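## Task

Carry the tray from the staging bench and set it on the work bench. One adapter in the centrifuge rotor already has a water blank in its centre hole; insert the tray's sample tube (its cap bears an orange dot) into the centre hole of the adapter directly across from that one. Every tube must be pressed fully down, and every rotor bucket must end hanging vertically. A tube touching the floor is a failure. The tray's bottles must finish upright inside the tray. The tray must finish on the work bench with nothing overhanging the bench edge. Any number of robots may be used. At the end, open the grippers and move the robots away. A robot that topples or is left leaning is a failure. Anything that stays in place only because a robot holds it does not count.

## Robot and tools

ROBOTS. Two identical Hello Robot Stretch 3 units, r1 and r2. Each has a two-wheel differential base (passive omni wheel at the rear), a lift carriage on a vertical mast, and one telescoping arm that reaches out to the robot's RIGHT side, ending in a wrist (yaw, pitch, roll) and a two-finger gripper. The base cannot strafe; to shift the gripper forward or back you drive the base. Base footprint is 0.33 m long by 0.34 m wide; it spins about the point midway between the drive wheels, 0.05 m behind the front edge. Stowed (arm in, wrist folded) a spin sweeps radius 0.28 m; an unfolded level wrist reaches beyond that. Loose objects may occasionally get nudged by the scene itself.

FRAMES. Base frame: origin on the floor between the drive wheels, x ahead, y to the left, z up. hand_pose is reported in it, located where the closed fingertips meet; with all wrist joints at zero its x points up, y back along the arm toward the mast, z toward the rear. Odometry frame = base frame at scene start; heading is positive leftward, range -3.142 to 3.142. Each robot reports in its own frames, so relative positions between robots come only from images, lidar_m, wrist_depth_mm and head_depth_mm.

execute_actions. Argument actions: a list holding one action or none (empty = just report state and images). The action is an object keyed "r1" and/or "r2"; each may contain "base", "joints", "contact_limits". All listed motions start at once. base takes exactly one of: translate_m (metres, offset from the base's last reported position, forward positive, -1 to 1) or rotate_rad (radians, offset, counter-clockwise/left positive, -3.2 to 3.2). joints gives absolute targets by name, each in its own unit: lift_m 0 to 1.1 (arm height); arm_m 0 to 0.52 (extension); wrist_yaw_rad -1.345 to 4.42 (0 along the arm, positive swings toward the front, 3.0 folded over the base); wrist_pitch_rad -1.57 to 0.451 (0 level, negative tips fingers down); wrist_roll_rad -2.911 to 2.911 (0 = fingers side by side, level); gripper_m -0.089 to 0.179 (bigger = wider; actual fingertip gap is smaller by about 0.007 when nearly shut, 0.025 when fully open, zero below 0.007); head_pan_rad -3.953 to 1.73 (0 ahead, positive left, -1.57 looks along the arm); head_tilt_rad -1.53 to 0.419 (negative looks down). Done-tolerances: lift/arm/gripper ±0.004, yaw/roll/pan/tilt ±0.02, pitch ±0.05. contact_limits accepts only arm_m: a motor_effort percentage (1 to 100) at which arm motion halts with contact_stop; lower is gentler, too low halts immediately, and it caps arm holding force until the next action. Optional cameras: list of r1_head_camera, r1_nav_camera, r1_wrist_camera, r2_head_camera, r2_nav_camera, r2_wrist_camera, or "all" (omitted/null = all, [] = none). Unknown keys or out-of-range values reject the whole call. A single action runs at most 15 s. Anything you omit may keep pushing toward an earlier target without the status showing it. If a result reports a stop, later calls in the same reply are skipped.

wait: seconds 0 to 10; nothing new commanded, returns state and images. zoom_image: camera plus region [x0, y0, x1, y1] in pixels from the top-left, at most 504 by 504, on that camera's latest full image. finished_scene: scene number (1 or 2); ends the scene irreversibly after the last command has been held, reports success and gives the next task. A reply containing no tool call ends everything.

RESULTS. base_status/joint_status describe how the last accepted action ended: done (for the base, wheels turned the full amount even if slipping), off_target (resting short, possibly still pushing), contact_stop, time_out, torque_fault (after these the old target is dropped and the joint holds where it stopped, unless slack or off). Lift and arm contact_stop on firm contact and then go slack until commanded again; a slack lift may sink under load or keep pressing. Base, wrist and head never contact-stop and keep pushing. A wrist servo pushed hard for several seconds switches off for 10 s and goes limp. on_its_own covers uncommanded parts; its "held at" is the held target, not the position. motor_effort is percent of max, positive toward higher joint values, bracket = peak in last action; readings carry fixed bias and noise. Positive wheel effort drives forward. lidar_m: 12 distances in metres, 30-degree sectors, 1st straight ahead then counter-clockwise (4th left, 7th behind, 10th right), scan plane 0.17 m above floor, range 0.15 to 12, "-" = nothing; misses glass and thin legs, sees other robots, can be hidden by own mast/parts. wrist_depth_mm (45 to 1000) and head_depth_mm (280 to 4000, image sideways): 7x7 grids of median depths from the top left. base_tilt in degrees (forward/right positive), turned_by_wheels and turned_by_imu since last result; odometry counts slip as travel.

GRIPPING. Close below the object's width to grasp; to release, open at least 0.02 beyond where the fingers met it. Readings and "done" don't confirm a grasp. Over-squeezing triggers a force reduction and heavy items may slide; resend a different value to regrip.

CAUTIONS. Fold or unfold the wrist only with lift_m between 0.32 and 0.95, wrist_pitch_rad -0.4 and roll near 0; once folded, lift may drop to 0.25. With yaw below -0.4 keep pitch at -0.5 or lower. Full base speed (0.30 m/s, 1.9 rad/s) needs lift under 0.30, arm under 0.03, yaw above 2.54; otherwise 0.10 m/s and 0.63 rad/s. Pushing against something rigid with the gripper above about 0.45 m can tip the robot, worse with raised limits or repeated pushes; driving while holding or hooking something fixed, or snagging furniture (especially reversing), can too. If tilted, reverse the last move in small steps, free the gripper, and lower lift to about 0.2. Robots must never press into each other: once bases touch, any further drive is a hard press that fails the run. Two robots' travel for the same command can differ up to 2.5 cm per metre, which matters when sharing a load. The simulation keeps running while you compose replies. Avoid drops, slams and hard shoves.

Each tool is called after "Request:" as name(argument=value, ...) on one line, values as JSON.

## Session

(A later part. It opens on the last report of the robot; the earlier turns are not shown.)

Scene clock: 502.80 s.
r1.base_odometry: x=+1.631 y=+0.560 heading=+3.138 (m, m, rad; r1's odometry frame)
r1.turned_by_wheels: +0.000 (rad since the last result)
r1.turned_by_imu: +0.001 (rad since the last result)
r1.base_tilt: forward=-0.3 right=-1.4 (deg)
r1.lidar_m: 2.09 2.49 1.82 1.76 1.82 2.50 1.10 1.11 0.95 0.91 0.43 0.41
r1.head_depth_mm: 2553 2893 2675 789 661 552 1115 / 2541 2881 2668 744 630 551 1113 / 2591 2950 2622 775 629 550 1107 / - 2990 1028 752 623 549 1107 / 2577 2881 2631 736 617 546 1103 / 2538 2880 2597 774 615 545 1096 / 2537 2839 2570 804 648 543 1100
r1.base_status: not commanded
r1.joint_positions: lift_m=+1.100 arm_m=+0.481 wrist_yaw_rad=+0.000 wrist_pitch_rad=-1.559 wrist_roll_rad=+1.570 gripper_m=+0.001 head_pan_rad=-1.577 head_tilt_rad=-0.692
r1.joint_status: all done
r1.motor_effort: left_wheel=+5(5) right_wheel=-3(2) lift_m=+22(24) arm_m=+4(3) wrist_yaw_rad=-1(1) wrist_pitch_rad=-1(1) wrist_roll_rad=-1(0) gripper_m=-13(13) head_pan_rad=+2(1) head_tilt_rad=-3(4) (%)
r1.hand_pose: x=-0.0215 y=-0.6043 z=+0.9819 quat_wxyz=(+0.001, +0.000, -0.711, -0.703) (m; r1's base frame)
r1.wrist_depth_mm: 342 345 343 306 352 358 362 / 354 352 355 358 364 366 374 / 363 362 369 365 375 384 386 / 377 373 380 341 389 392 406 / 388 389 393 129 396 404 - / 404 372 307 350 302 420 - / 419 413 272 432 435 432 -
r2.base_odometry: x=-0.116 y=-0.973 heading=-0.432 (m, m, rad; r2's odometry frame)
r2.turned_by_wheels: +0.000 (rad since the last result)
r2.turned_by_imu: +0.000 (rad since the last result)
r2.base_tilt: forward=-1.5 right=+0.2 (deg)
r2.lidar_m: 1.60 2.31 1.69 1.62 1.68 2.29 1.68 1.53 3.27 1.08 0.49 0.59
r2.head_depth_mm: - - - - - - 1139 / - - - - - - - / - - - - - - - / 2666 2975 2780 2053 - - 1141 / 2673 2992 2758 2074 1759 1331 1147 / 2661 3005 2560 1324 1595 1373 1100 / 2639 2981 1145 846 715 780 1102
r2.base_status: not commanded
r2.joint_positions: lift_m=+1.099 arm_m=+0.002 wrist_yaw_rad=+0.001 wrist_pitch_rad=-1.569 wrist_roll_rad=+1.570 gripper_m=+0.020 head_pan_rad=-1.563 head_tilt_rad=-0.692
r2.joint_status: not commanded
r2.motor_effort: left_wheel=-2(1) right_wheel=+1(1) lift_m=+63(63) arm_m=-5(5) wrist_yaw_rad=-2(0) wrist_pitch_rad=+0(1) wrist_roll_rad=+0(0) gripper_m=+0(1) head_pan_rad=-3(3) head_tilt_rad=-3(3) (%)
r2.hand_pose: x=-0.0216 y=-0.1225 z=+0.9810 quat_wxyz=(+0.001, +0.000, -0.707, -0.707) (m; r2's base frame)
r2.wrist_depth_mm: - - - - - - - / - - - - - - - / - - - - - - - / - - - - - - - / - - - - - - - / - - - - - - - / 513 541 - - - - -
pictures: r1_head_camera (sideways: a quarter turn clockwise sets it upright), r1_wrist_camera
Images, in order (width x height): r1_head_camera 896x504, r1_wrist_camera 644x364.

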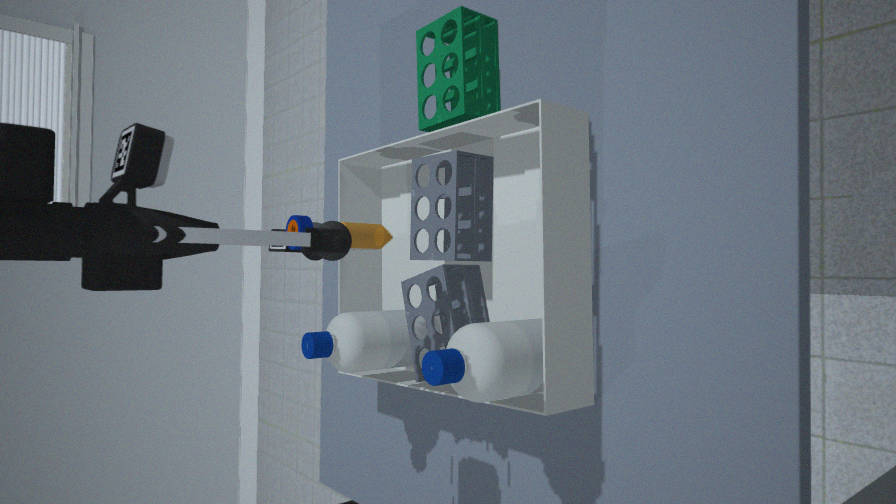

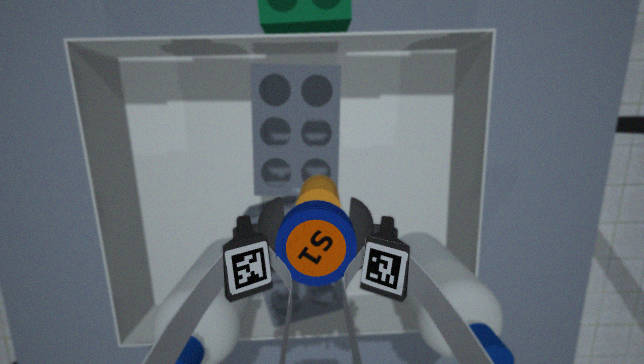

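Request:
execute_actions(actions=[{"r1":{"base":{"translate_m":-0.55},"joints":{"gripper_m":-0.008,"head_pan_rad":-2.2,"head_tilt_rad":-0.6}}}], cameras=["r1_wrist_camera","r1_head_camera","r1_nav_camera"])

Scene clock: 514.17 s.
r1.base_odometry: x=+2.181 y=+0.558 heading=+3.138 (m, m, rad; r1's odometry frame)
r1.turned_by_wheels: +0.000 (rad since the last result)
r1.turned_by_imu: +0.004 (rad since the last result)
r1.base_tilt: forward=-0.2 right=-1.4 (deg)
r1.lidar_m: 2.64 2.49 1.83 1.76 1.83 2.52 0.89 0.59 0.94 0.91 0.95 0.89
r1.head_depth_mm: - 1307 1290 1057 717 1051 1204 / - 1165 1197 1152 716 888 1140 / - 1171 2691 920 710 596 1192 / - 3644 3176 915 711 581 1144 / - 3247 3096 911 707 577 511 / - 2980 3114 908 703 575 486 / - 2833 2935 906 702 574 486
r1.base_status: done
r1.joint_positions: lift_m=+1.100 arm_m=+0.481 wrist_yaw_rad=+0.000 wrist_pitch_rad=-1.559 wrist_roll_rad=+1.570 gripper_m=-0.007 head_pan_rad=-2.193 head_tilt_rad=-0.606
r1.joint_status: all done
r1.motor_effort: left_wheel=+5(6) right_wheel=-2(8) lift_m=+22(22) arm_m=+3(4) wrist_yaw_rad=-1(0) wrist_pitch_rad=-1(1) wrist_roll_rad=+0(0) gripper_m=-15(54) head_pan_rad=-3(28) head_tilt_rad=+2(12) (%)
r1.hand_pose: x=-0.0215 y=-0.6043 z=+0.9819 quat_wxyz=(+0.001, +0.000, -0.711, -0.703) (m; r1's base frame)
r1.wrist_depth_mm: 345 345 349 351 355 361 362 / 352 356 360 366 366 370 375 / 364 370 373 373 380 381 389 / 377 381 382 383 392 395 402 / 390 391 397 129 407 410 422 / 406 404 417 413 419 423 - / 418 423 428 431 438 441 -
r2.base_odometry: x=-0.116 y=-0.973 heading=-0.432 (m, m, rad; r2's odometry frame)
r2.turned_by_wheels: +0.000 (rad since the last result)
r2.turned_by_imu: +0.000 (rad since the last result)
r2.base_tilt: forward=-1.5 right=+0.2 (deg)
r2.lidar_m: 1.60 2.31 1.69 1.62 1.68 2.29 1.68 1.53 3.27 1.08 0.49 0.59
r2.head_depth_mm: - - - - - - 1133 / - - - - - - - / - - - - - - - / 2666 3021 2749 2082 - - 1144 / 2656 2977 2752 2060 1732 1327 1139 / 2634 2984 2586 1314 1603 1369 1097 / 2635 3001 1147 851 718 778 1102
r2.base_status: not commanded
r2.joint_positions: lift_m=+1.099 arm_m=+0.002 wrist_yaw_rad=+0.001 wrist_pitch_rad=-1.569 wrist_roll_rad=+1.570 gripper_m=+0.020 head_pan_rad=-1.563 head_tilt_rad=-0.692
r2.joint_status: not commanded
r2.motor_effort: left_wheel=-1(1) right_wheel=+2(1) lift_m=+63(63) arm_m=-5(5) wrist_yaw_rad=-1(1) wrist_pitch_rad=-1(0) wrist_roll_rad=+0(0) gripper_m=+1(0) head_pan_rad=-3(3) head_tilt_rad=-3(3) (%)
r2.hand_pose: x=-0.0216 y=-0.1225 z=+0.9810 quat_wxyz=(+0.001, +0.000, -0.707, -0.707) (m; r2's base frame)
r2.wrist_depth_mm: - - - - - - - / - - - - - - - / - - - - - - - / - - - - - - - / - - - - - - - / - - - - - - - / 503 539 - - - - -
pictures: r1_head_camera (sideways: a quarter turn clockwise sets it upright), r1_nav_camera (sideways: a quarter turn counterclockwise sets it upright), r1_wrist_camera
Images, in order (width x height): r1_head_camera 896x504, r1_nav_camera 672x504, r1_wrist_camera 644x364.

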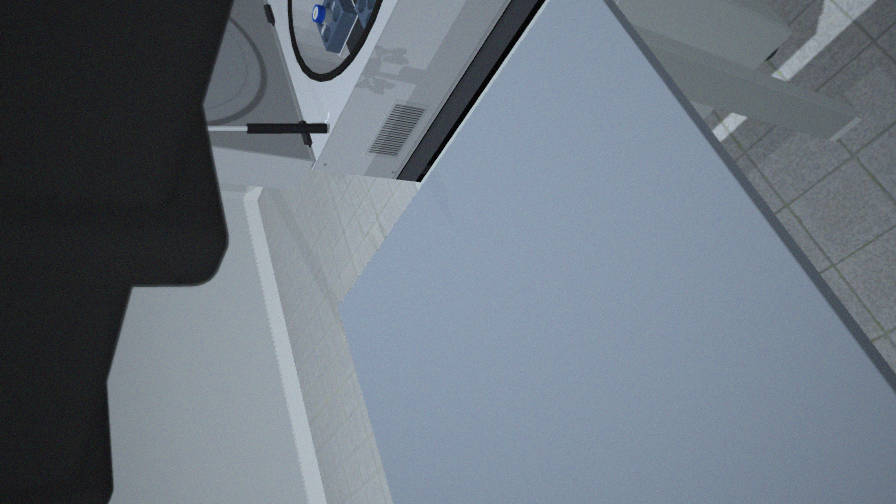

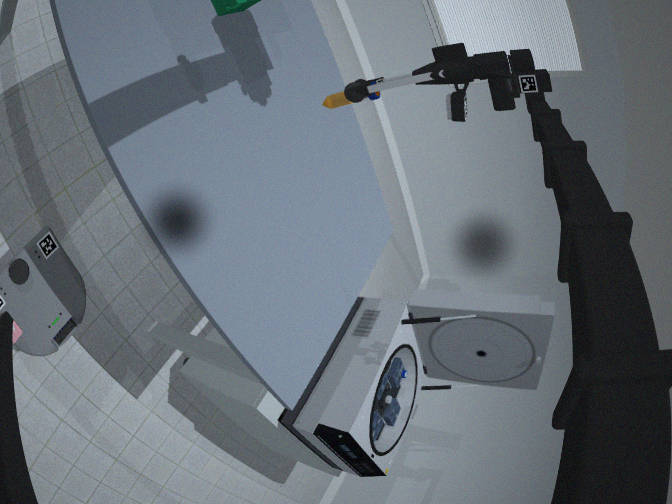

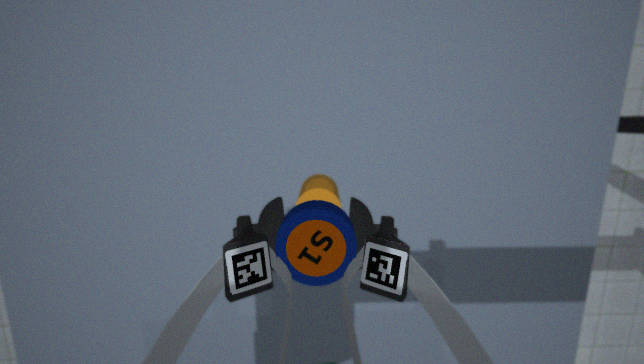

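Request:
execute_actions(actions=[{"r1":{"base":{"translate_m":-0.2},"joints":{"head_pan_rad":-2.3,"head_tilt_rad":-0.45}}}], cameras=["r1_head_camera","r1_nav_camera"])

Scene clock: 523.07 s.
r1.base_odometry: x=+2.381 y=+0.557 heading=+3.139 (m, m, rad; r1's odometry frame)
r1.turned_by_wheels: +0.000 (rad since the last result)
r1.turned_by_imu: +0.002 (rad since the last result)
r1.base_tilt: forward=-0.2 right=-1.3 (deg)
r1.lidar_m: 1.08 2.48 1.82 1.76 1.83 2.49 0.89 0.42 0.74 0.91 0.94 1.09
r1.head_depth_mm: - - - 1176 808 845 978 / - - - 1179 865 885 836 / - - - 1179 977 676 581 / - - 1151 1100 1084 652 535 / - - - 2541 1121 651 533 / - - 3367 2828 837 649 532 / - - 3097 2799 831 649 531
r1.base_status: done
r1.joint_positions: lift_m=+1.100 arm_m=+0.481 wrist_yaw_rad=+0.000 wrist_pitch_rad=-1.559 wrist_roll_rad=+1.570 gripper_m=-0.007 head_pan_rad=-2.293 head_tilt_rad=-0.458
r1.joint_status: all done
r1.motor_effort: left_wheel=+5(5) right_wheel=-2(6) lift_m=+22(23) arm_m=+3(3) wrist_yaw_rad=+0(0) wrist_pitch_rad=-1(2) wrist_roll_rad=-1(0) gripper_m=-15(16) head_pan_rad=-3(12) head_tilt_rad=+4(19) (%)
r1.hand_pose: x=-0.0215 y=-0.6043 z=+0.9819 quat_wxyz=(+0.001, +0.000, -0.711, -0.703) (m; r1's base frame)
r1.wrist_depth_mm: 345 345 348 353 358 362 359 / 353 360 361 365 366 368 372 / 365 368 372 376 381 380 388 / 376 381 386 386 391 396 404 / 388 394 396 129 403 411 416 / 403 405 419 417 420 427 - / 420 423 425 432 437 440 -
r2.base_odometry: x=-0.116 y=-0.973 heading=-0.432 (m, m, rad; r2's odometry frame)
r2.turned_by_wheels: +0.000 (rad since the last result)
r2.turned_by_imu: +0.000 (rad since the last result)
r2.base_tilt: forward=-1.5 right=+0.3 (deg)
r2.lidar_m: 1.59 2.31 1.68 1.62 1.68 2.29 1.68 1.53 3.25 1.08 0.49 0.59
r2.head_depth_mm: - - - - - - 1137 / - - - - - - - / - - - - - - - / 2636 2983 2782 2028 - - 1142 / 2689 3032 2785 2071 1739 1332 1140 / 2625 3016 2503 1321 1612 1366 1100 / 2629 2990 1150 851 716 778 1097
r2.base_status: not commanded
r2.joint_positions: lift_m=+1.099 arm_m=+0.002 wrist_yaw_rad=+0.001 wrist_pitch_rad=-1.569 wrist_roll_rad=+1.570 gripper_m=+0.020 head_pan_rad=-1.563 head_tilt_rad=-0.692
r2.joint_status: not commanded
r2.motor_effort: left_wheel=-2(1) right_wheel=+1(1) lift_m=+63(63) arm_m=-5(5) wrist_yaw_rad=-2(2) wrist_pitch_rad=-1(0) wrist_roll_rad=+0(0) gripper_m=+0(1) head_pan_rad=-3(3) head_tilt_rad=-2(3) (%)
r2.hand_pose: x=-0.0216 y=-0.1225 z=+0.9810 quat_wxyz=(+0.001, +0.000, -0.707, -0.707) (m; r2's base frame)
r2.wrist_depth_mm: - - - - - - - / - - - - - - - / - - - - - - - / - - - - - - - / - - - - - - - / - - - - - - - / 507 538 - - - - -
pictures: r1_head_camera (sideways: a quarter turn clockwise sets it upright), r1_nav_camera (sideways: a quarter turn counterclockwise sets it upright)
Images, in order (width x height): r1_head_camera 896x504, r1_nav_camera 672x504.

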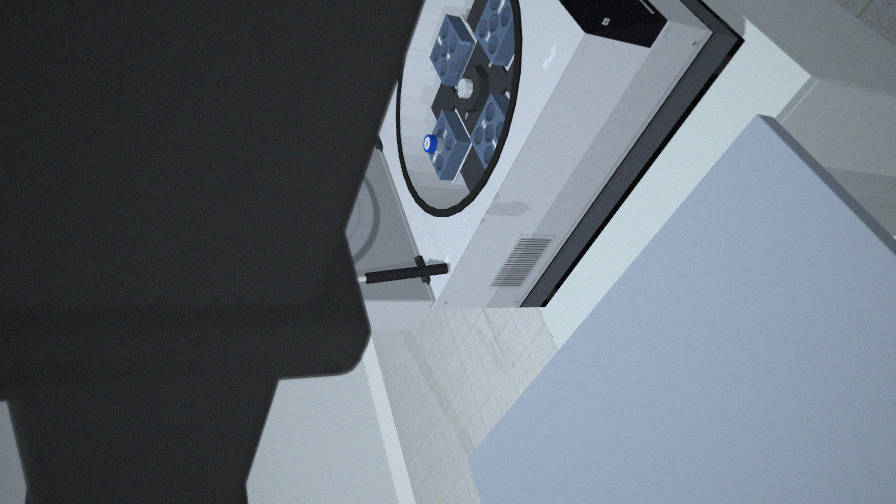

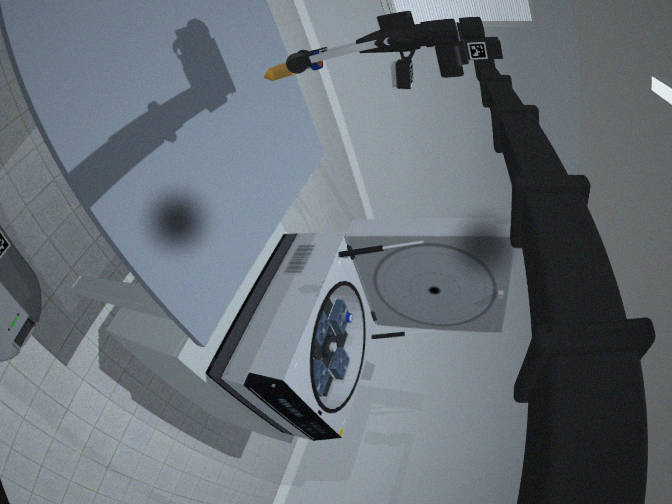

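Request:
execute_actions(actions=[])

Scene clock: 539.07 s.
r1.base_odometry: x=+2.381 y=+0.557 heading=+3.139 (m, m, rad; r1's odometry frame)
r1.turned_by_wheels: +0.000 (rad since the last result)
r1.turned_by_imu: +0.001 (rad since the last result)
r1.base_tilt: forward=-0.3 right=-1.3 (deg)
r1.lidar_m: 1.09 2.48 1.82 1.76 1.83 2.49 0.89 0.42 0.74 0.91 0.94 1.09
r1.head_depth_mm: - - - 1185 810 846 978 / - - - 1179 869 888 836 / - - - 1174 975 676 582 / - - 1147 1099 1086 653 535 / - - - 2575 1120 653 532 / - - 3376 2833 838 652 532 / - - 3087 2830 832 650 530
r1.base_status: done
r1.joint_positions: lift_m=+1.100 arm_m=+0.481 wrist_yaw_rad=+0.000 wrist_pitch_rad=-1.559 wrist_roll_rad=+1.570 gripper_m=-0.007 head_pan_rad=-2.293 head_tilt_rad=-0.458
r1.joint_status: all done
r1.motor_effort: left_wheel=+5(5) right_wheel=-2(6) lift_m=+23(23) arm_m=+4(3) wrist_yaw_rad=+0(0) wrist_pitch_rad=-1(2) wrist_roll_rad=+0(0) gripper_m=-14(16) head_pan_rad=-3(12) head_tilt_rad=+4(19) (%)
r1.hand_pose: x=-0.0215 y=-0.6043 z=+0.9819 quat_wxyz=(+0.001, +0.000, -0.711, -0.703) (m; r1's base frame)
r1.wrist_depth_mm: 344 345 350 352 355 359 363 / 353 357 359 366 364 370 374 / 364 371 370 375 379 381 387 / 376 383 385 386 391 396 402 / 389 396 399 129 404 409 416 / 405 410 417 416 422 423 - / 418 420 426 434 435 441 -
r2.base_odometry: x=-0.116 y=-0.973 heading=-0.432 (m, m, rad; r2's odometry frame)
r2.turned_by_wheels: +0.000 (rad since the last result)
r2.turned_by_imu: +0.000 (rad since the last result)
r2.base_tilt: forward=-1.5 right=+0.3 (deg)
r2.lidar_m: 1.59 2.31 1.68 1.62 1.68 2.29 1.68 1.53 3.26 1.08 0.49 0.59
r2.head_depth_mm: - - - - - - 1131 / - - - - - - - / - - - - - - - / 2669 3010 2775 2063 - - 1137 / 2677 3005 2778 2062 1754 1324 1145 / 2637 2961 2538 1329 1597 1365 1100 / 2653 2994 1145 852 717 780 1101
r2.base_status: not commanded
r2.joint_positions: lift_m=+1.099 arm_m=+0.002 wrist_yaw_rad=+0.001 wrist_pitch_rad=-1.569 wrist_roll_rad=+1.570 gripper_m=+0.020 head_pan_rad=-1.563 head_tilt_rad=-0.692
r2.joint_status: not commanded
r2.motor_effort: left_wheel=-2(1) right_wheel=+1(1) lift_m=+62(63) arm_m=-5(5) wrist_yaw_rad=-1(2) wrist_pitch_rad=-1(0) wrist_roll_rad=+1(0) gripper_m=+0(1) head_pan_rad=-4(3) head_tilt_rad=-2(3) (%)
r2.hand_pose: x=-0.0216 y=-0.1225 z=+0.9810 quat_wxyz=(+0.001, +0.000, -0.707, -0.707) (m; r2's base frame)
r2.wrist_depth_mm: - - - - - - - / - - - - - - - / - - - - - - - / - - - - - - - / - - - - - - - / - - - - - - - / 503 541 - - - - -
pictures: r1_head_camera (sideways: a quarter turn clockwise sets it upright), r1_nav_camera (sideways: a quarter turn counterclockwise sets it upright), r1_wrist_camera, r2_head_camera (sideways: a quarter turn clockwise sets it upright), r2_nav_camera (sideways: a quarter turn counterclockwise sets it upright), r2_wrist_camera
Images, in order (width x height): r1_head_camera 896x504, r1_nav_camera 672x504, r1_wrist_camera 644x364, r2_head_camera 896x504, r2_nav_camera 672x504, r2_wrist_camera 644x364.

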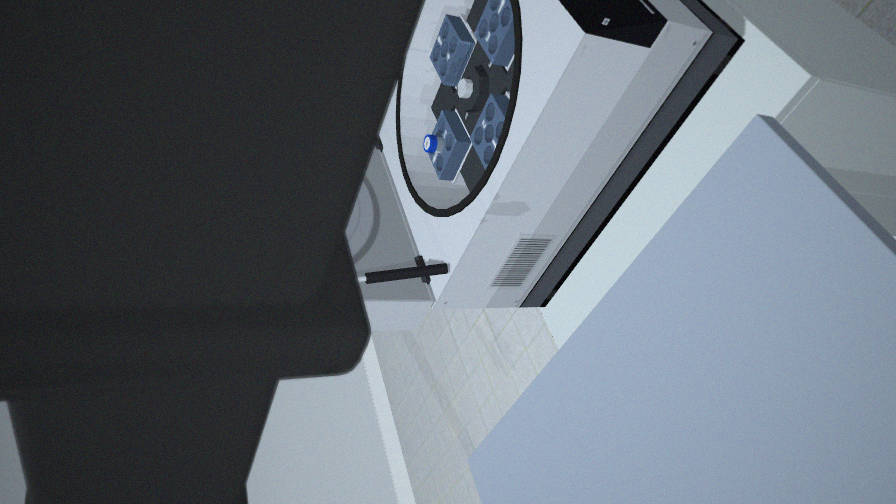

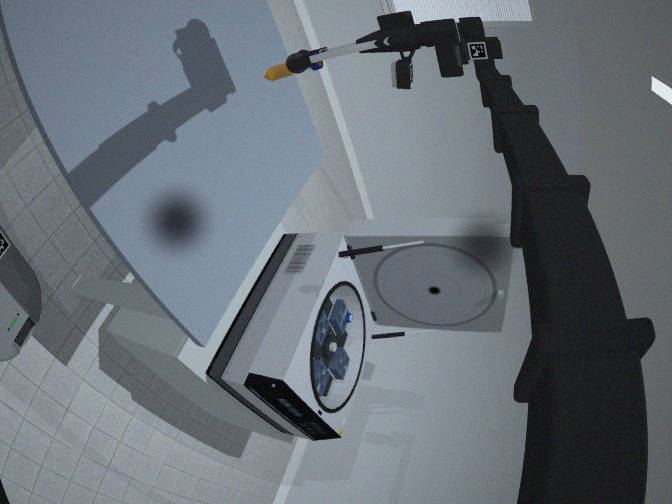

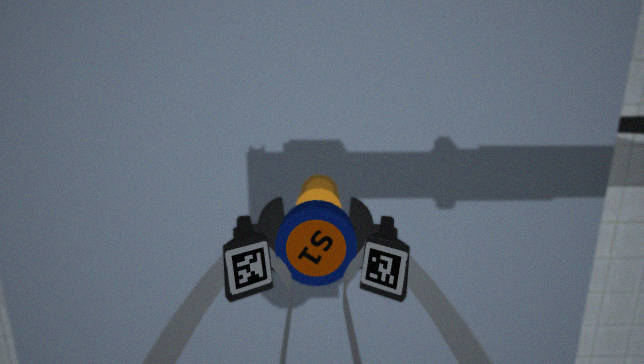

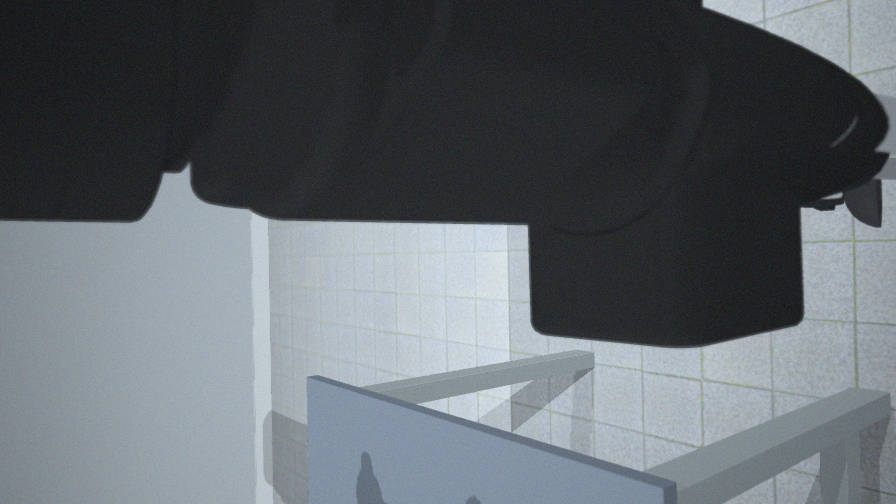

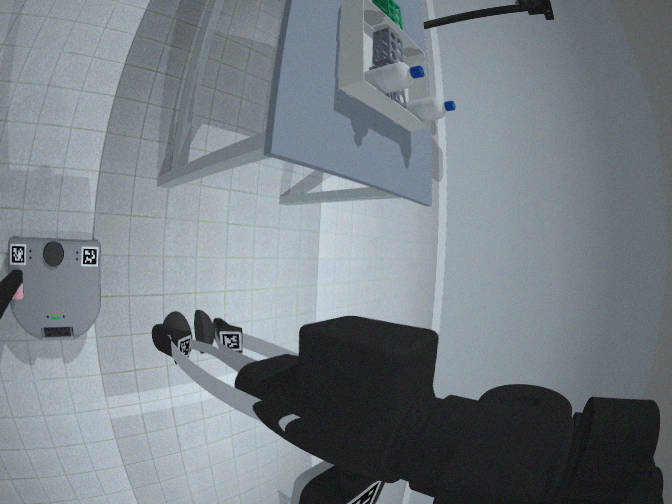

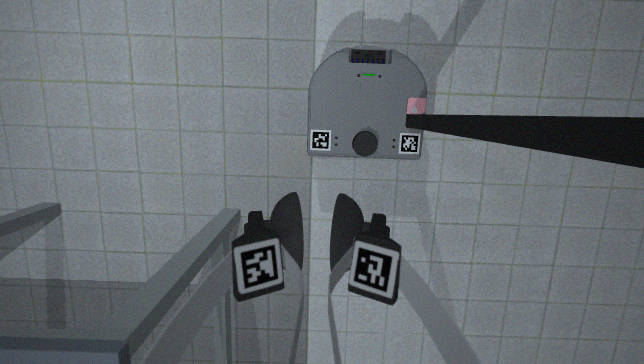

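Request:
execute_actions(actions=[{"r1":{"base":{"translate_m":-0.25},"joints":{"head_pan_rad":-2.0,"head_tilt_rad":-0.7}}}], cameras=["r1_head_camera","r1_nav_camera","r1_wrist_camera"])

Scene clock: 551.17 s.
r1.base_odometry: x=+2.631 y=+0.557 heading=+3.139 (m, m, rad; r1's odometry frame)
r1.turned_by_wheels: +0.000 (rad since the last result)
r1.turned_by_imu: +0.002 (rad since the last result)
r1.base_tilt: forward=-0.4 right=-1.3 (deg)
r1.lidar_m: 1.32 2.49 1.83 1.77 1.83 2.23 0.88 0.35 0.27 0.31 0.94 1.29
r1.head_depth_mm: - 1029 1060 848 643 742 1088 / 829 957 1042 761 754 758 912 / 789 899 993 841 891 810 935 / 776 864 987 1058 972 561 1105 / 2727 3011 2633 1930 653 547 729 / 2583 2892 2602 809 650 546 499 / 2475 2805 2605 804 647 544 477
r1.base_status: done
r1.joint_positions: lift_m=+1.100 arm_m=+0.481 wrist_yaw_rad=+0.000 wrist_pitch_rad=-1.559 wrist_roll_rad=+1.570 gripper_m=-0.007 head_pan_rad=-2.007 head_tilt_rad=-0.691
r1.joint_status: all done
r1.motor_effort: left_wheel=+4(6) right_wheel=-2(7) lift_m=+22(23) arm_m=+4(3) wrist_yaw_rad=+0(1) wrist_pitch_rad=-1(1) wrist_roll_rad=-1(0) gripper_m=-15(15) head_pan_rad=+3(18) head_tilt_rad=-6(23) (%)
r1.hand_pose: x=-0.0215 y=-0.6043 z=+0.9819 quat_wxyz=(+0.001, +0.000, -0.711, -0.703) (m; r1's base frame)
r1.wrist_depth_mm: - - 669 671 670 - - / 353 355 361 363 369 374 378 / 365 370 374 374 377 381 388 / 376 376 386 385 389 395 401 / 389 394 395 129 404 410 419 / 406 403 418 419 420 426 - / 420 419 427 430 438 436 -
r2.base_odometry: x=-0.116 y=-0.973 heading=-0.432 (m, m, rad; r2's odometry frame)
r2.turned_by_wheels: +0.000 (rad since the last result)
r2.turned_by_imu: +0.000 (rad since the last result)
r2.base_tilt: forward=-1.5 right=+0.2 (deg)
r2.lidar_m: 1.59 2.31 1.69 1.62 1.68 2.29 1.68 1.53 3.27 1.09 0.49 0.59
r2.head_depth_mm: - - - - - - 1136 / - - - - - - - / - - - - - - - / 2648 2985 2816 2059 - - 1143 / 2674 2954 2777 2060 1765 1324 1131 / 2664 3015 2519 1326 1594 1372 1095 / 2670 2959 1147 848 718 778 1099
r2.base_status: not commanded
r2.joint_positions: lift_m=+1.099 arm_m=+0.002 wrist_yaw_rad=+0.001 wrist_pitch_rad=-1.569 wrist_roll_rad=+1.570 gripper_m=+0.020 head_pan_rad=-1.563 head_tilt_rad=-0.692
r2.joint_status: not commanded
r2.motor_effort: left_wheel=-1(1) right_wheel=+1(1) lift_m=+63(63) arm_m=-5(5) wrist_yaw_rad=-1(1) wrist_pitch_rad=+0(0) wrist_roll_rad=+0(0) gripper_m=+0(0) head_pan_rad=-3(3) head_tilt_rad=-3(3) (%)
r2.hand_pose: x=-0.0216 y=-0.1225 z=+0.9810 quat_wxyz=(+0.001, +0.000, -0.707, -0.707) (m; r2's base frame)
r2.wrist_depth_mm: - - - - - - - / - - - - - - - / - - - - - - - / - - - - - - - / - - - - - - - / - - - - - - - / 508 542 - - - - -
pictures: r1_head_camera (sideways: a quarter turn clockwise sets it upright), r1_nav_camera (sideways: a quarter turn counterclockwise sets it upright), r1_wrist_camera
Images, in order (width x height): r1_head_camera 896x504, r1_nav_camera 672x504, r1_wrist_camera 644x364.

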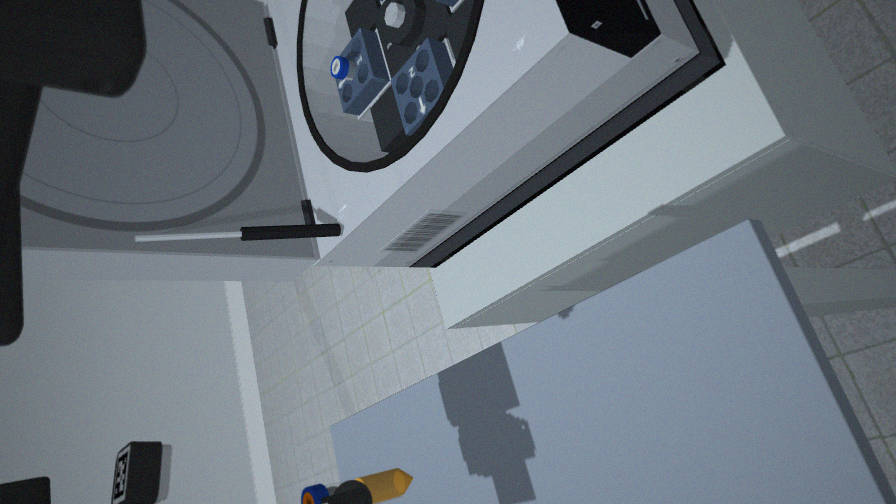

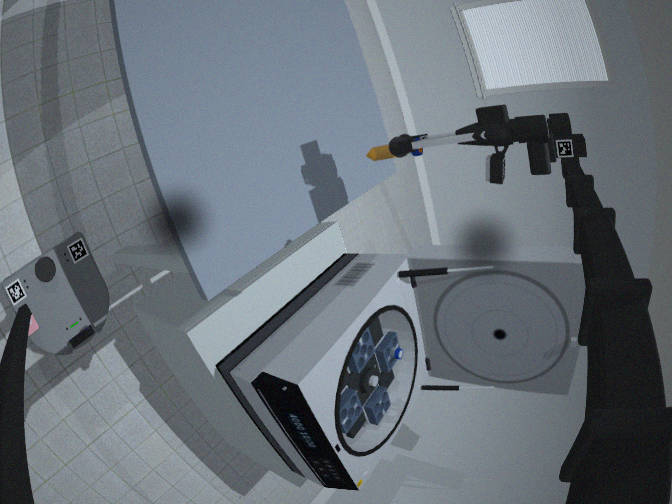

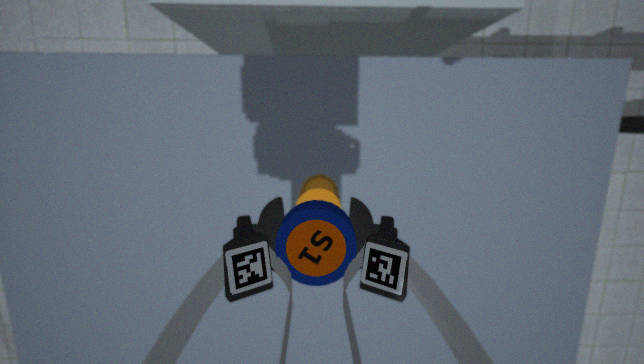

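Request:
execute_actions(actions=[{"r1":{"base":{"rotate_rad":-0.17}}}], cameras=[])

Request:
execute_actions(actions=[{"r1":{"base":{"translate_m":-0.3}}}], cameras=[])

Request:
execute_actions(actions=[{"r1":{"base":{"rotate_rad":0.17},"joints":{"head_pan_rad":-1.9,"head_tilt_rad":-0.6}}}], cameras=["r1_head_camera","r1_nav_camera","r1_wrist_camera"])

Scene clock: 562.80 s.
r1.base_odometry: x=+2.631 y=+0.557 heading=+2.969 (m, m, rad; r1's odometry frame)
r1.turned_by_wheels: -0.170 (rad since the last result)
r1.turned_by_imu: -0.169 (rad since the last result)
r1.base_tilt: forward=-0.2 right=-1.4 (deg)
r1.lidar_m: 1.33 3.01 1.94 1.76 1.78 2.17 2.16 0.40 0.35 0.27 0.92 1.12
r1.head_depth_mm: - 2464 1054 751 734 1042 1164 / 970 1134 1090 746 674 789 1121 / 896 1028 1071 752 780 771 931 / 833 943 1014 829 894 826 1083 / 776 867 953 1031 971 546 723 / 771 2813 2497 1982 668 545 499 / 2587 2856 2581 829 649 544 467
r1.base_status: done
r1.joint_positions: lift_m=+1.100 arm_m=+0.481 wrist_yaw_rad=+0.000 wrist_pitch_rad=-1.559 wrist_roll_rad=+1.570 gripper_m=-0.007 head_pan_rad=-2.007 head_tilt_rad=-0.691
r1.joint_status: not commanded
r1.motor_effort: left_wheel=+5(11) right_wheel=-3(9) lift_m=+22(22) arm_m=+3(3) wrist_yaw_rad=-1(1) wrist_pitch_rad=-2(2) wrist_roll_rad=+0(0) gripper_m=-14(15) head_pan_rad=+1(3) head_tilt_rad=-4(4) (%)
r1.hand_pose: x=-0.0215 y=-0.6043 z=+0.9819 quat_wxyz=(+0.001, +0.000, -0.711, -0.703) (m; r1's base frame)
r1.wrist_depth_mm: - 547 551 555 561 - - / - 683 570 771 - - - / - - - - 386 384 387 / - 384 385 384 391 396 405 / 386 396 396 129 402 413 419 / 404 408 414 419 421 425 438 / 421 420 430 432 438 441 449
r2.base_odometry: x=-0.116 y=-0.973 heading=-0.432 (m, m, rad; r2's odometry frame)
r2.turned_by_wheels: +0.000 (rad since the last result)
r2.turned_by_imu: +0.000 (rad since the last result)
r2.base_tilt: forward=-1.5 right=+0.2 (deg)
r2.lidar_m: 1.60 2.31 1.69 1.62 1.67 2.29 1.68 1.53 3.27 1.09 0.49 0.59
r2.head_depth_mm: - - - - - - 1132 / - - - - - - - / - - - - - - - / 2665 3009 2776 2078 - - 1140 / 2670 2978 2742 2058 1753 1325 1142 / 2650 2995 2559 1307 1586 1364 1100 / 2622 2936 1146 851 716 779 1097
r2.base_status: not commanded
r2.joint_positions: lift_m=+1.099 arm_m=+0.002 wrist_yaw_rad=+0.001 wrist_pitch_rad=-1.569 wrist_roll_rad=+1.570 gripper_m=+0.020 head_pan_rad=-1.563 head_tilt_rad=-0.692
r2.joint_status: not commanded
r2.motor_effort: left_wheel=-2(1) right_wheel=+1(1) lift_m=+63(63) arm_m=-5(5) wrist_yaw_rad=-1(1) wrist_pitch_rad=+0(1) wrist_roll_rad=+0(0) gripper_m=+0(0) head_pan_rad=-4(3) head_tilt_rad=-2(2) (%)
r2.hand_pose: x=-0.0216 y=-0.1225 z=+0.9810 quat_wxyz=(+0.001, +0.000, -0.707, -0.707) (m; r2's base frame)
r2.wrist_depth_mm: - - - - - - - / - - - - - - - / - - - - - - - / - - - - - - - / - - - - - - - / - - - - - - - / 503 547 - - - - -
pictures: none
No camera images: the call's "cameras" was empty. Leave "cameras" out to get every camera's image.

Scene clock: 567.03 s.
r1.base_odometry: x=+2.926 y=+0.505 heading=+2.969 (m, m, rad; r1's odometry frame)
r1.turned_by_wheels: +0.000 (rad since the last result)
r1.turned_by_imu: +0.002 (rad since the last result)
r1.base_tilt: forward=-0.2 right=-1.4 (deg)
r1.lidar_m: 1.62 2.95 1.89 1.72 1.73 2.05 1.86 0.48 0.31 0.28 0.36 1.18
r1.head_depth_mm: - 2130 2279 783 877 1265 1157 / 2244 2359 2503 752 730 952 1159 / 2430 2672 2657 846 661 780 1096 / 901 1010 1018 838 622 681 882 / 825 928 998 821 597 596 707 / 771 862 945 794 597 674 670 / 724 816 887 733 837 759 697
r1.base_status: done
r1.joint_positions: lift_m=+1.100 arm_m=+0.481 wrist_yaw_rad=+0.000 wrist_pitch_rad=-1.559 wrist_roll_rad=+1.570 gripper_m=-0.007 head_pan_rad=-2.007 head_tilt_rad=-0.691
r1.joint_status: not commanded
r1.motor_effort: left_wheel=+5(5) right_wheel=-3(7) lift_m=+22(22) arm_m=+3(3) wrist_yaw_rad=-1(0) wrist_pitch_rad=-1(2) wrist_roll_rad=+0(1) gripper_m=-15(14) head_pan_rad=+3(3) head_tilt_rad=-5(5) (%)
r1.hand_pose: x=-0.0215 y=-0.6043 z=+0.9819 quat_wxyz=(+0.001, +0.000, -0.711, -0.703) (m; r1's base frame)
r1.wrist_depth_mm: 310 365 365 367 378 315 - / 310 382 378 381 382 325 - / 319 327 481 451 336 337 - / 329 336 336 338 343 - - / 316 625 628 129 - - - / - - - - - - - / - - - - 450 446 -
r2.base_odometry: x=-0.116 y=-0.973 heading=-0.432 (m, m, rad; r2's odometry frame)
r2.turned_by_wheels: +0.000 (rad since the last result)
r2.turned_by_imu: +0.000 (rad since the last result)
r2.base_tilt: forward=-1.5 right=+0.2 (deg)
r2.lidar_m: 1.59 2.31 1.69 1.62 1.68 2.29 1.68 1.53 3.28 1.09 0.49 0.59
r2.head_depth_mm: - - - - - - 1139 / - - - - - - - / - - - - - - - / 2655 2963 2738 2081 - - 1138 / 2677 2986 2819 2065 1759 1329 1139 / 2685 3018 2543 1324 1611 1367 1103 / 2624 2945 1138 851 719 778 1096
r2.base_status: not commanded
r2.joint_positions: lift_m=+1.099 arm_m=+0.002 wrist_yaw_rad=+0.001 wrist_pitch_rad=-1.569 wrist_roll_rad=+1.570 gripper_m=+0.020 head_pan_rad=-1.563 head_tilt_rad=-0.692
r2.joint_status: not commanded
r2.motor_effort: left_wheel=-2(1) right_wheel=+1(1) lift_m=+63(63) arm_m=-5(5) wrist_yaw_rad=-2(1) wrist_pitch_rad=-1(1) wrist_roll_rad=+0(1) gripper_m=+0(0) head_pan_rad=-3(3) head_tilt_rad=-3(3) (%)
r2.hand_pose: x=-0.0216 y=-0.1225 z=+0.9810 quat_wxyz=(+0.001, +0.000, -0.707, -0.707) (m; r2's base frame)
r2.wrist_depth_mm: - - - - - - - / - - - - - - - / - - - - - - - / - - - - - - - / - - - - - - - / - - - - - - - / 505 545 - - - - -
pictures: none
No camera images: the call's "cameras" was empty. Leave "cameras" out to get every camera's image.

Scene clock: 568.97 s.
r1.base_odometry: x=+2.926 y=+0.505 heading=+3.139 (m, m, rad; r1's odometry frame)
r1.turned_by_wheels: +0.170 (rad since the last result)
r1.turned_by_imu: +0.171 (rad since the last result)
r1.base_tilt: forward=-0.2 right=-1.4 (deg)
r1.lidar_m: 1.63 2.42 1.78 1.71 1.78 1.93 1.87 0.39 0.29 0.28 0.36 1.37
r1.head_depth_mm: - 2604 2795 911 705 641 796 / - 911 1029 948 712 607 715 / - 873 998 910 735 577 672 / 773 839 960 939 648 560 636 / 742 807 915 879 690 748 682 / 700 769 890 1964 985 826 731 / - 2743 2923 2110 1709 1364 1181
r1.base_status: done
r1.joint_positions: lift_m=+1.100 arm_m=+0.481 wrist_yaw_rad=+0.000 wrist_pitch_rad=-1.559 wrist_roll_rad=+1.570 gripper_m=-0.007 head_pan_rad=-1.907 head_tilt_rad=-0.606
r1.joint_status: all done
r1.motor_effort: left_wheel=-3(9) right_wheel=+3(9) lift_m=+23(22) arm_m=+3(4) wrist_yaw_rad=+0(0) wrist_pitch_rad=-1(1) wrist_roll_rad=+0(1) gripper_m=-15(14) head_pan_rad=+3(11) head_tilt_rad=+2(13) (%)
r1.hand_pose: x=-0.0215 y=-0.6043 z=+0.9819 quat_wxyz=(+0.001, +0.000, -0.711, -0.703) (m; r1's base frame)
r1.wrist_depth_mm: 301 303 473 388 481 315 - / 307 312 316 320 323 326 - / - 588 590 592 599 596 - / - - - 599 - - - / - 880 - 129 886 - - / 528 498 418 419 430 439 - / 420 421 429 432 436 437 -
r2.base_odometry: x=-0.116 y=-0.973 heading=-0.432 (m, m, rad; r2's odometry frame)
r2.turned_by_wheels: +0.000 (rad since the last result)
r2.turned_by_imu: +0.000 (rad since the last result)
r2.base_tilt: forward=-1.5 right=+0.2 (deg)
r2.lidar_m: 1.60 2.31 1.68 1.62 1.68 2.29 1.68 1.53 3.27 1.09 0.49 0.59
r2.head_depth_mm: - - - - - - 1137 / - - - - - - - / - - - - - - - / 2658 2951 2812 2038 - - 1140 / 2638 3012 2773 2057 1747 1329 1148 / 2653 2968 2522 1323 1592 1365 1098 / 2662 2938 1147 854 717 778 1099
r2.base_status: not commanded
r2.joint_positions: lift_m=+1.099 arm_m=+0.002 wrist_yaw_rad=+0.001 wrist_pitch_rad=-1.569 wrist_roll_rad=+1.570 gripper_m=+0.020 head_pan_rad=-1.563 head_tilt_rad=-0.692
r2.joint_status: not commanded
r2.motor_effort: left_wheel=-2(1) right_wheel=+1(1) lift_m=+63(63) arm_m=-5(5) wrist_yaw_rad=-1(1) wrist_pitch_rad=+0(0) wrist_roll_rad=+0(0) gripper_m=+0(0) head_pan_rad=-4(4) head_tilt_rad=-2(3) (%)
r2.hand_pose: x=-0.0216 y=-0.1225 z=+0.9810 quat_wxyz=(+0.001, +0.000, -0.707, -0.707) (m; r2's base frame)
r2.wrist_depth_mm: - - - - - - - / - - - - - - - / - - - - - - - / - - - - - - - / - - - - - - - / - - - - - - - / 505 538 - - - - -
pictures: r1_head_camera (sideways: a quarter turn clockwise sets it upright), r1_nav_camera (sideways: a quarter turn counterclockwise sets it upright), r1_wrist_camera
Images, in order (width x height): r1_head_camera 896x504, r1_nav_camera 672x504, r1_wrist_camera 644x364.

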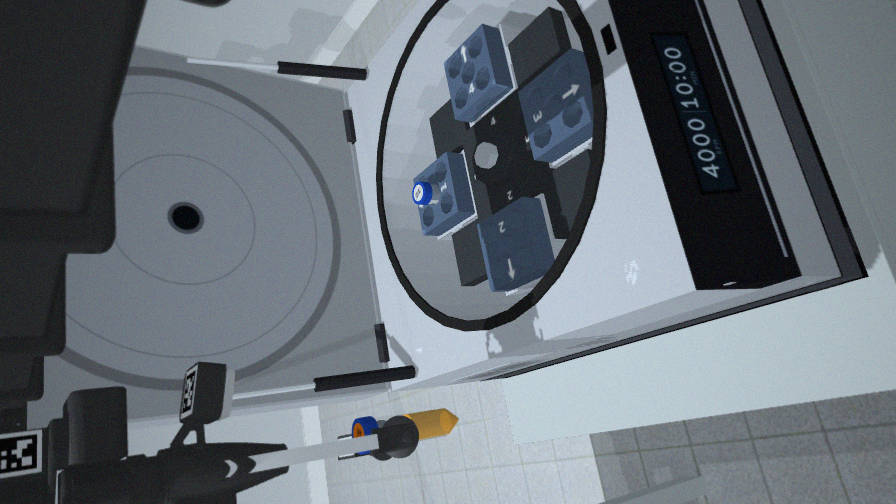

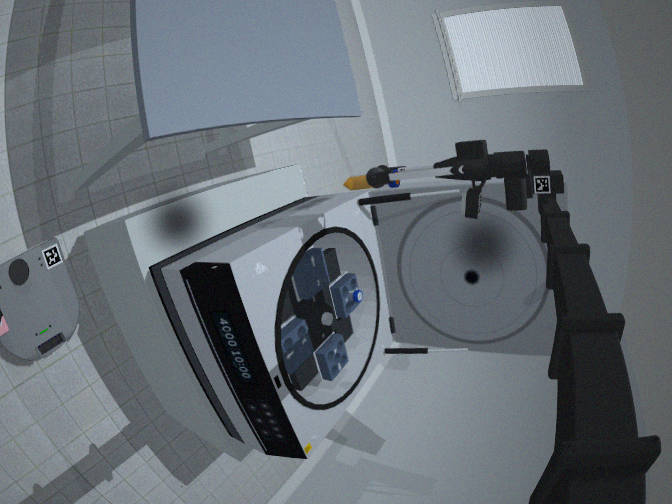

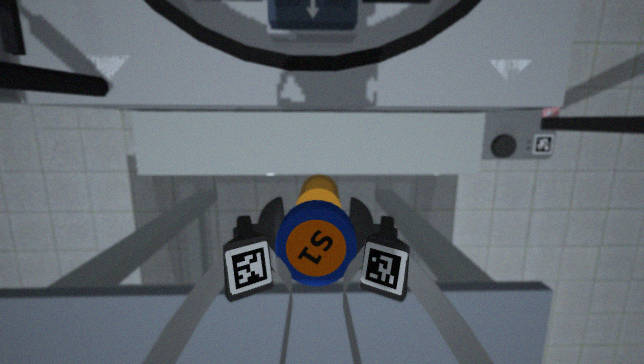

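Request:
execute_actions(actions=[{"r1":{"base":{"translate_m":-0.28},"joints":{"arm_m":0.385,"head_pan_rad":-1.7,"head_tilt_rad":-0.8}}}], cameras=["r1_head_camera","r1_wrist_camera"])

Scene clock: 582.60 s.
r1.base_odometry: x=+3.206 y=+0.504 heading=+3.139 (m, m, rad; r1's odometry frame)
r1.turned_by_wheels: +0.000 (rad since the last result)
r1.turned_by_imu: +0.002 (rad since the last result)
r1.base_tilt: forward=-0.2 right=-1.4 (deg)
r1.lidar_m: 1.89 2.42 1.78 1.72 1.79 1.64 1.59 0.39 0.29 0.28 0.29 0.40
r1.head_depth_mm: 2784 2932 2281 672 599 735 1089 / 753 880 856 766 587 718 1069 / 735 868 898 749 581 696 1062 / 709 854 899 748 575 666 1004 / - 850 875 730 566 641 936 / 712 827 854 753 559 617 879 / 705 813 850 656 550 594 831
r1.base_status: done
r1.joint_positions: lift_m=+1.100 arm_m=+0.385 wrist_yaw_rad=+0.000 wrist_pitch_rad=-1.559 wrist_roll_rad=+1.570 gripper_m=-0.007 head_pan_rad=-1.707 head_tilt_rad=-0.790
r1.joint_status: all done
r1.motor_effort: left_wheel=-3(10) right_wheel=+3(4) lift_m=+22(23) arm_m=-3(3) wrist_yaw_rad=+0(0) wrist_pitch_rad=-1(2) wrist_roll_rad=+0(1) gripper_m=-15(15) head_pan_rad=+2(16) head_tilt_rad=-6(20) (%)
r1.hand_pose: x=-0.0215 y=-0.5090 z=+0.9819 quat_wxyz=(+0.001, +0.000, -0.711, -0.703) (m; r1's base frame)
r1.wrist_depth_mm: 355 363 344 372 330 - - / 366 373 376 377 363 - - / 358 363 373 390 370 - - / 366 402 398 403 360 - - / 346 415 397 129 359 - - / 353 363 395 367 370 - - / 364 368 377 379 386 - -
r2.base_odometry: x=-0.116 y=-0.973 heading=-0.432 (m, m, rad; r2's odometry frame)
r2.turned_by_wheels: +0.000 (rad since the last result)
r2.turned_by_imu: +0.000 (rad since the last result)
r2.base_tilt: forward=-1.4 right=+0.2 (deg)
r2.lidar_m: 1.59 2.31 1.69 1.62 1.68 2.30 1.68 1.53 3.27 1.08 0.49 0.59
r2.head_depth_mm: - - - - - - 1128 / - - - - - - - / - - - - - - - / 2645 2987 2766 2065 - - 1139 / 2717 2924 2766 2061 1755 1321 1141 / 2692 2969 2544 1322 1590 1371 1097 / 2689 2962 1151 852 717 779 1103
r2.base_status: not commanded
r2.joint_positions: lift_m=+1.099 arm_m=+0.002 wrist_yaw_rad=+0.001 wrist_pitch_rad=-1.569 wrist_roll_rad=+1.570 gripper_m=+0.020 head_pan_rad=-1.563 head_tilt_rad=-0.692
r2.joint_status: not commanded
r2.motor_effort: left_wheel=-2(1) right_wheel=+1(1) lift_m=+63(63) arm_m=-5(5) wrist_yaw_rad=+0(0) wrist_pitch_rad=+0(0) wrist_roll_rad=+0(0) gripper_m=+0(0) head_pan_rad=-3(3) head_tilt_rad=-3(3) (%)
r2.hand_pose: x=-0.0216 y=-0.1225 z=+0.9810 quat_wxyz=(+0.001, +0.000, -0.707, -0.707) (m; r2's base frame)
r2.wrist_depth_mm: - - - - - - - / - - - - - - - / - - - - - - - / - - - - - - - / - - - - - - - / - - - - - - - / 507 539 - - - - -
pictures: r1_head_camera (sideways: a quarter turn clockwise sets it upright), r1_wrist_camera
Images, in order (width x height): r1_head_camera 896x504, r1_wrist_camera 644x364.

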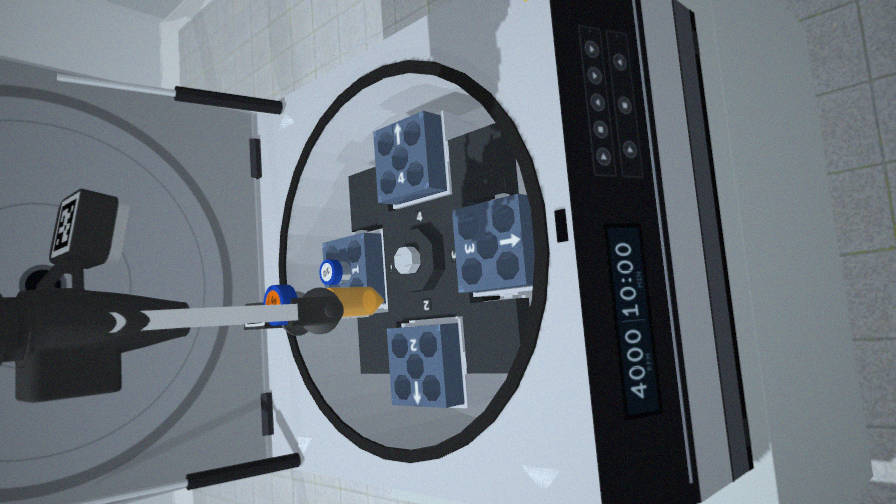

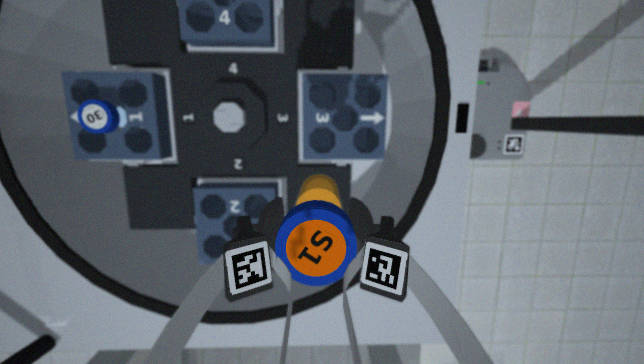

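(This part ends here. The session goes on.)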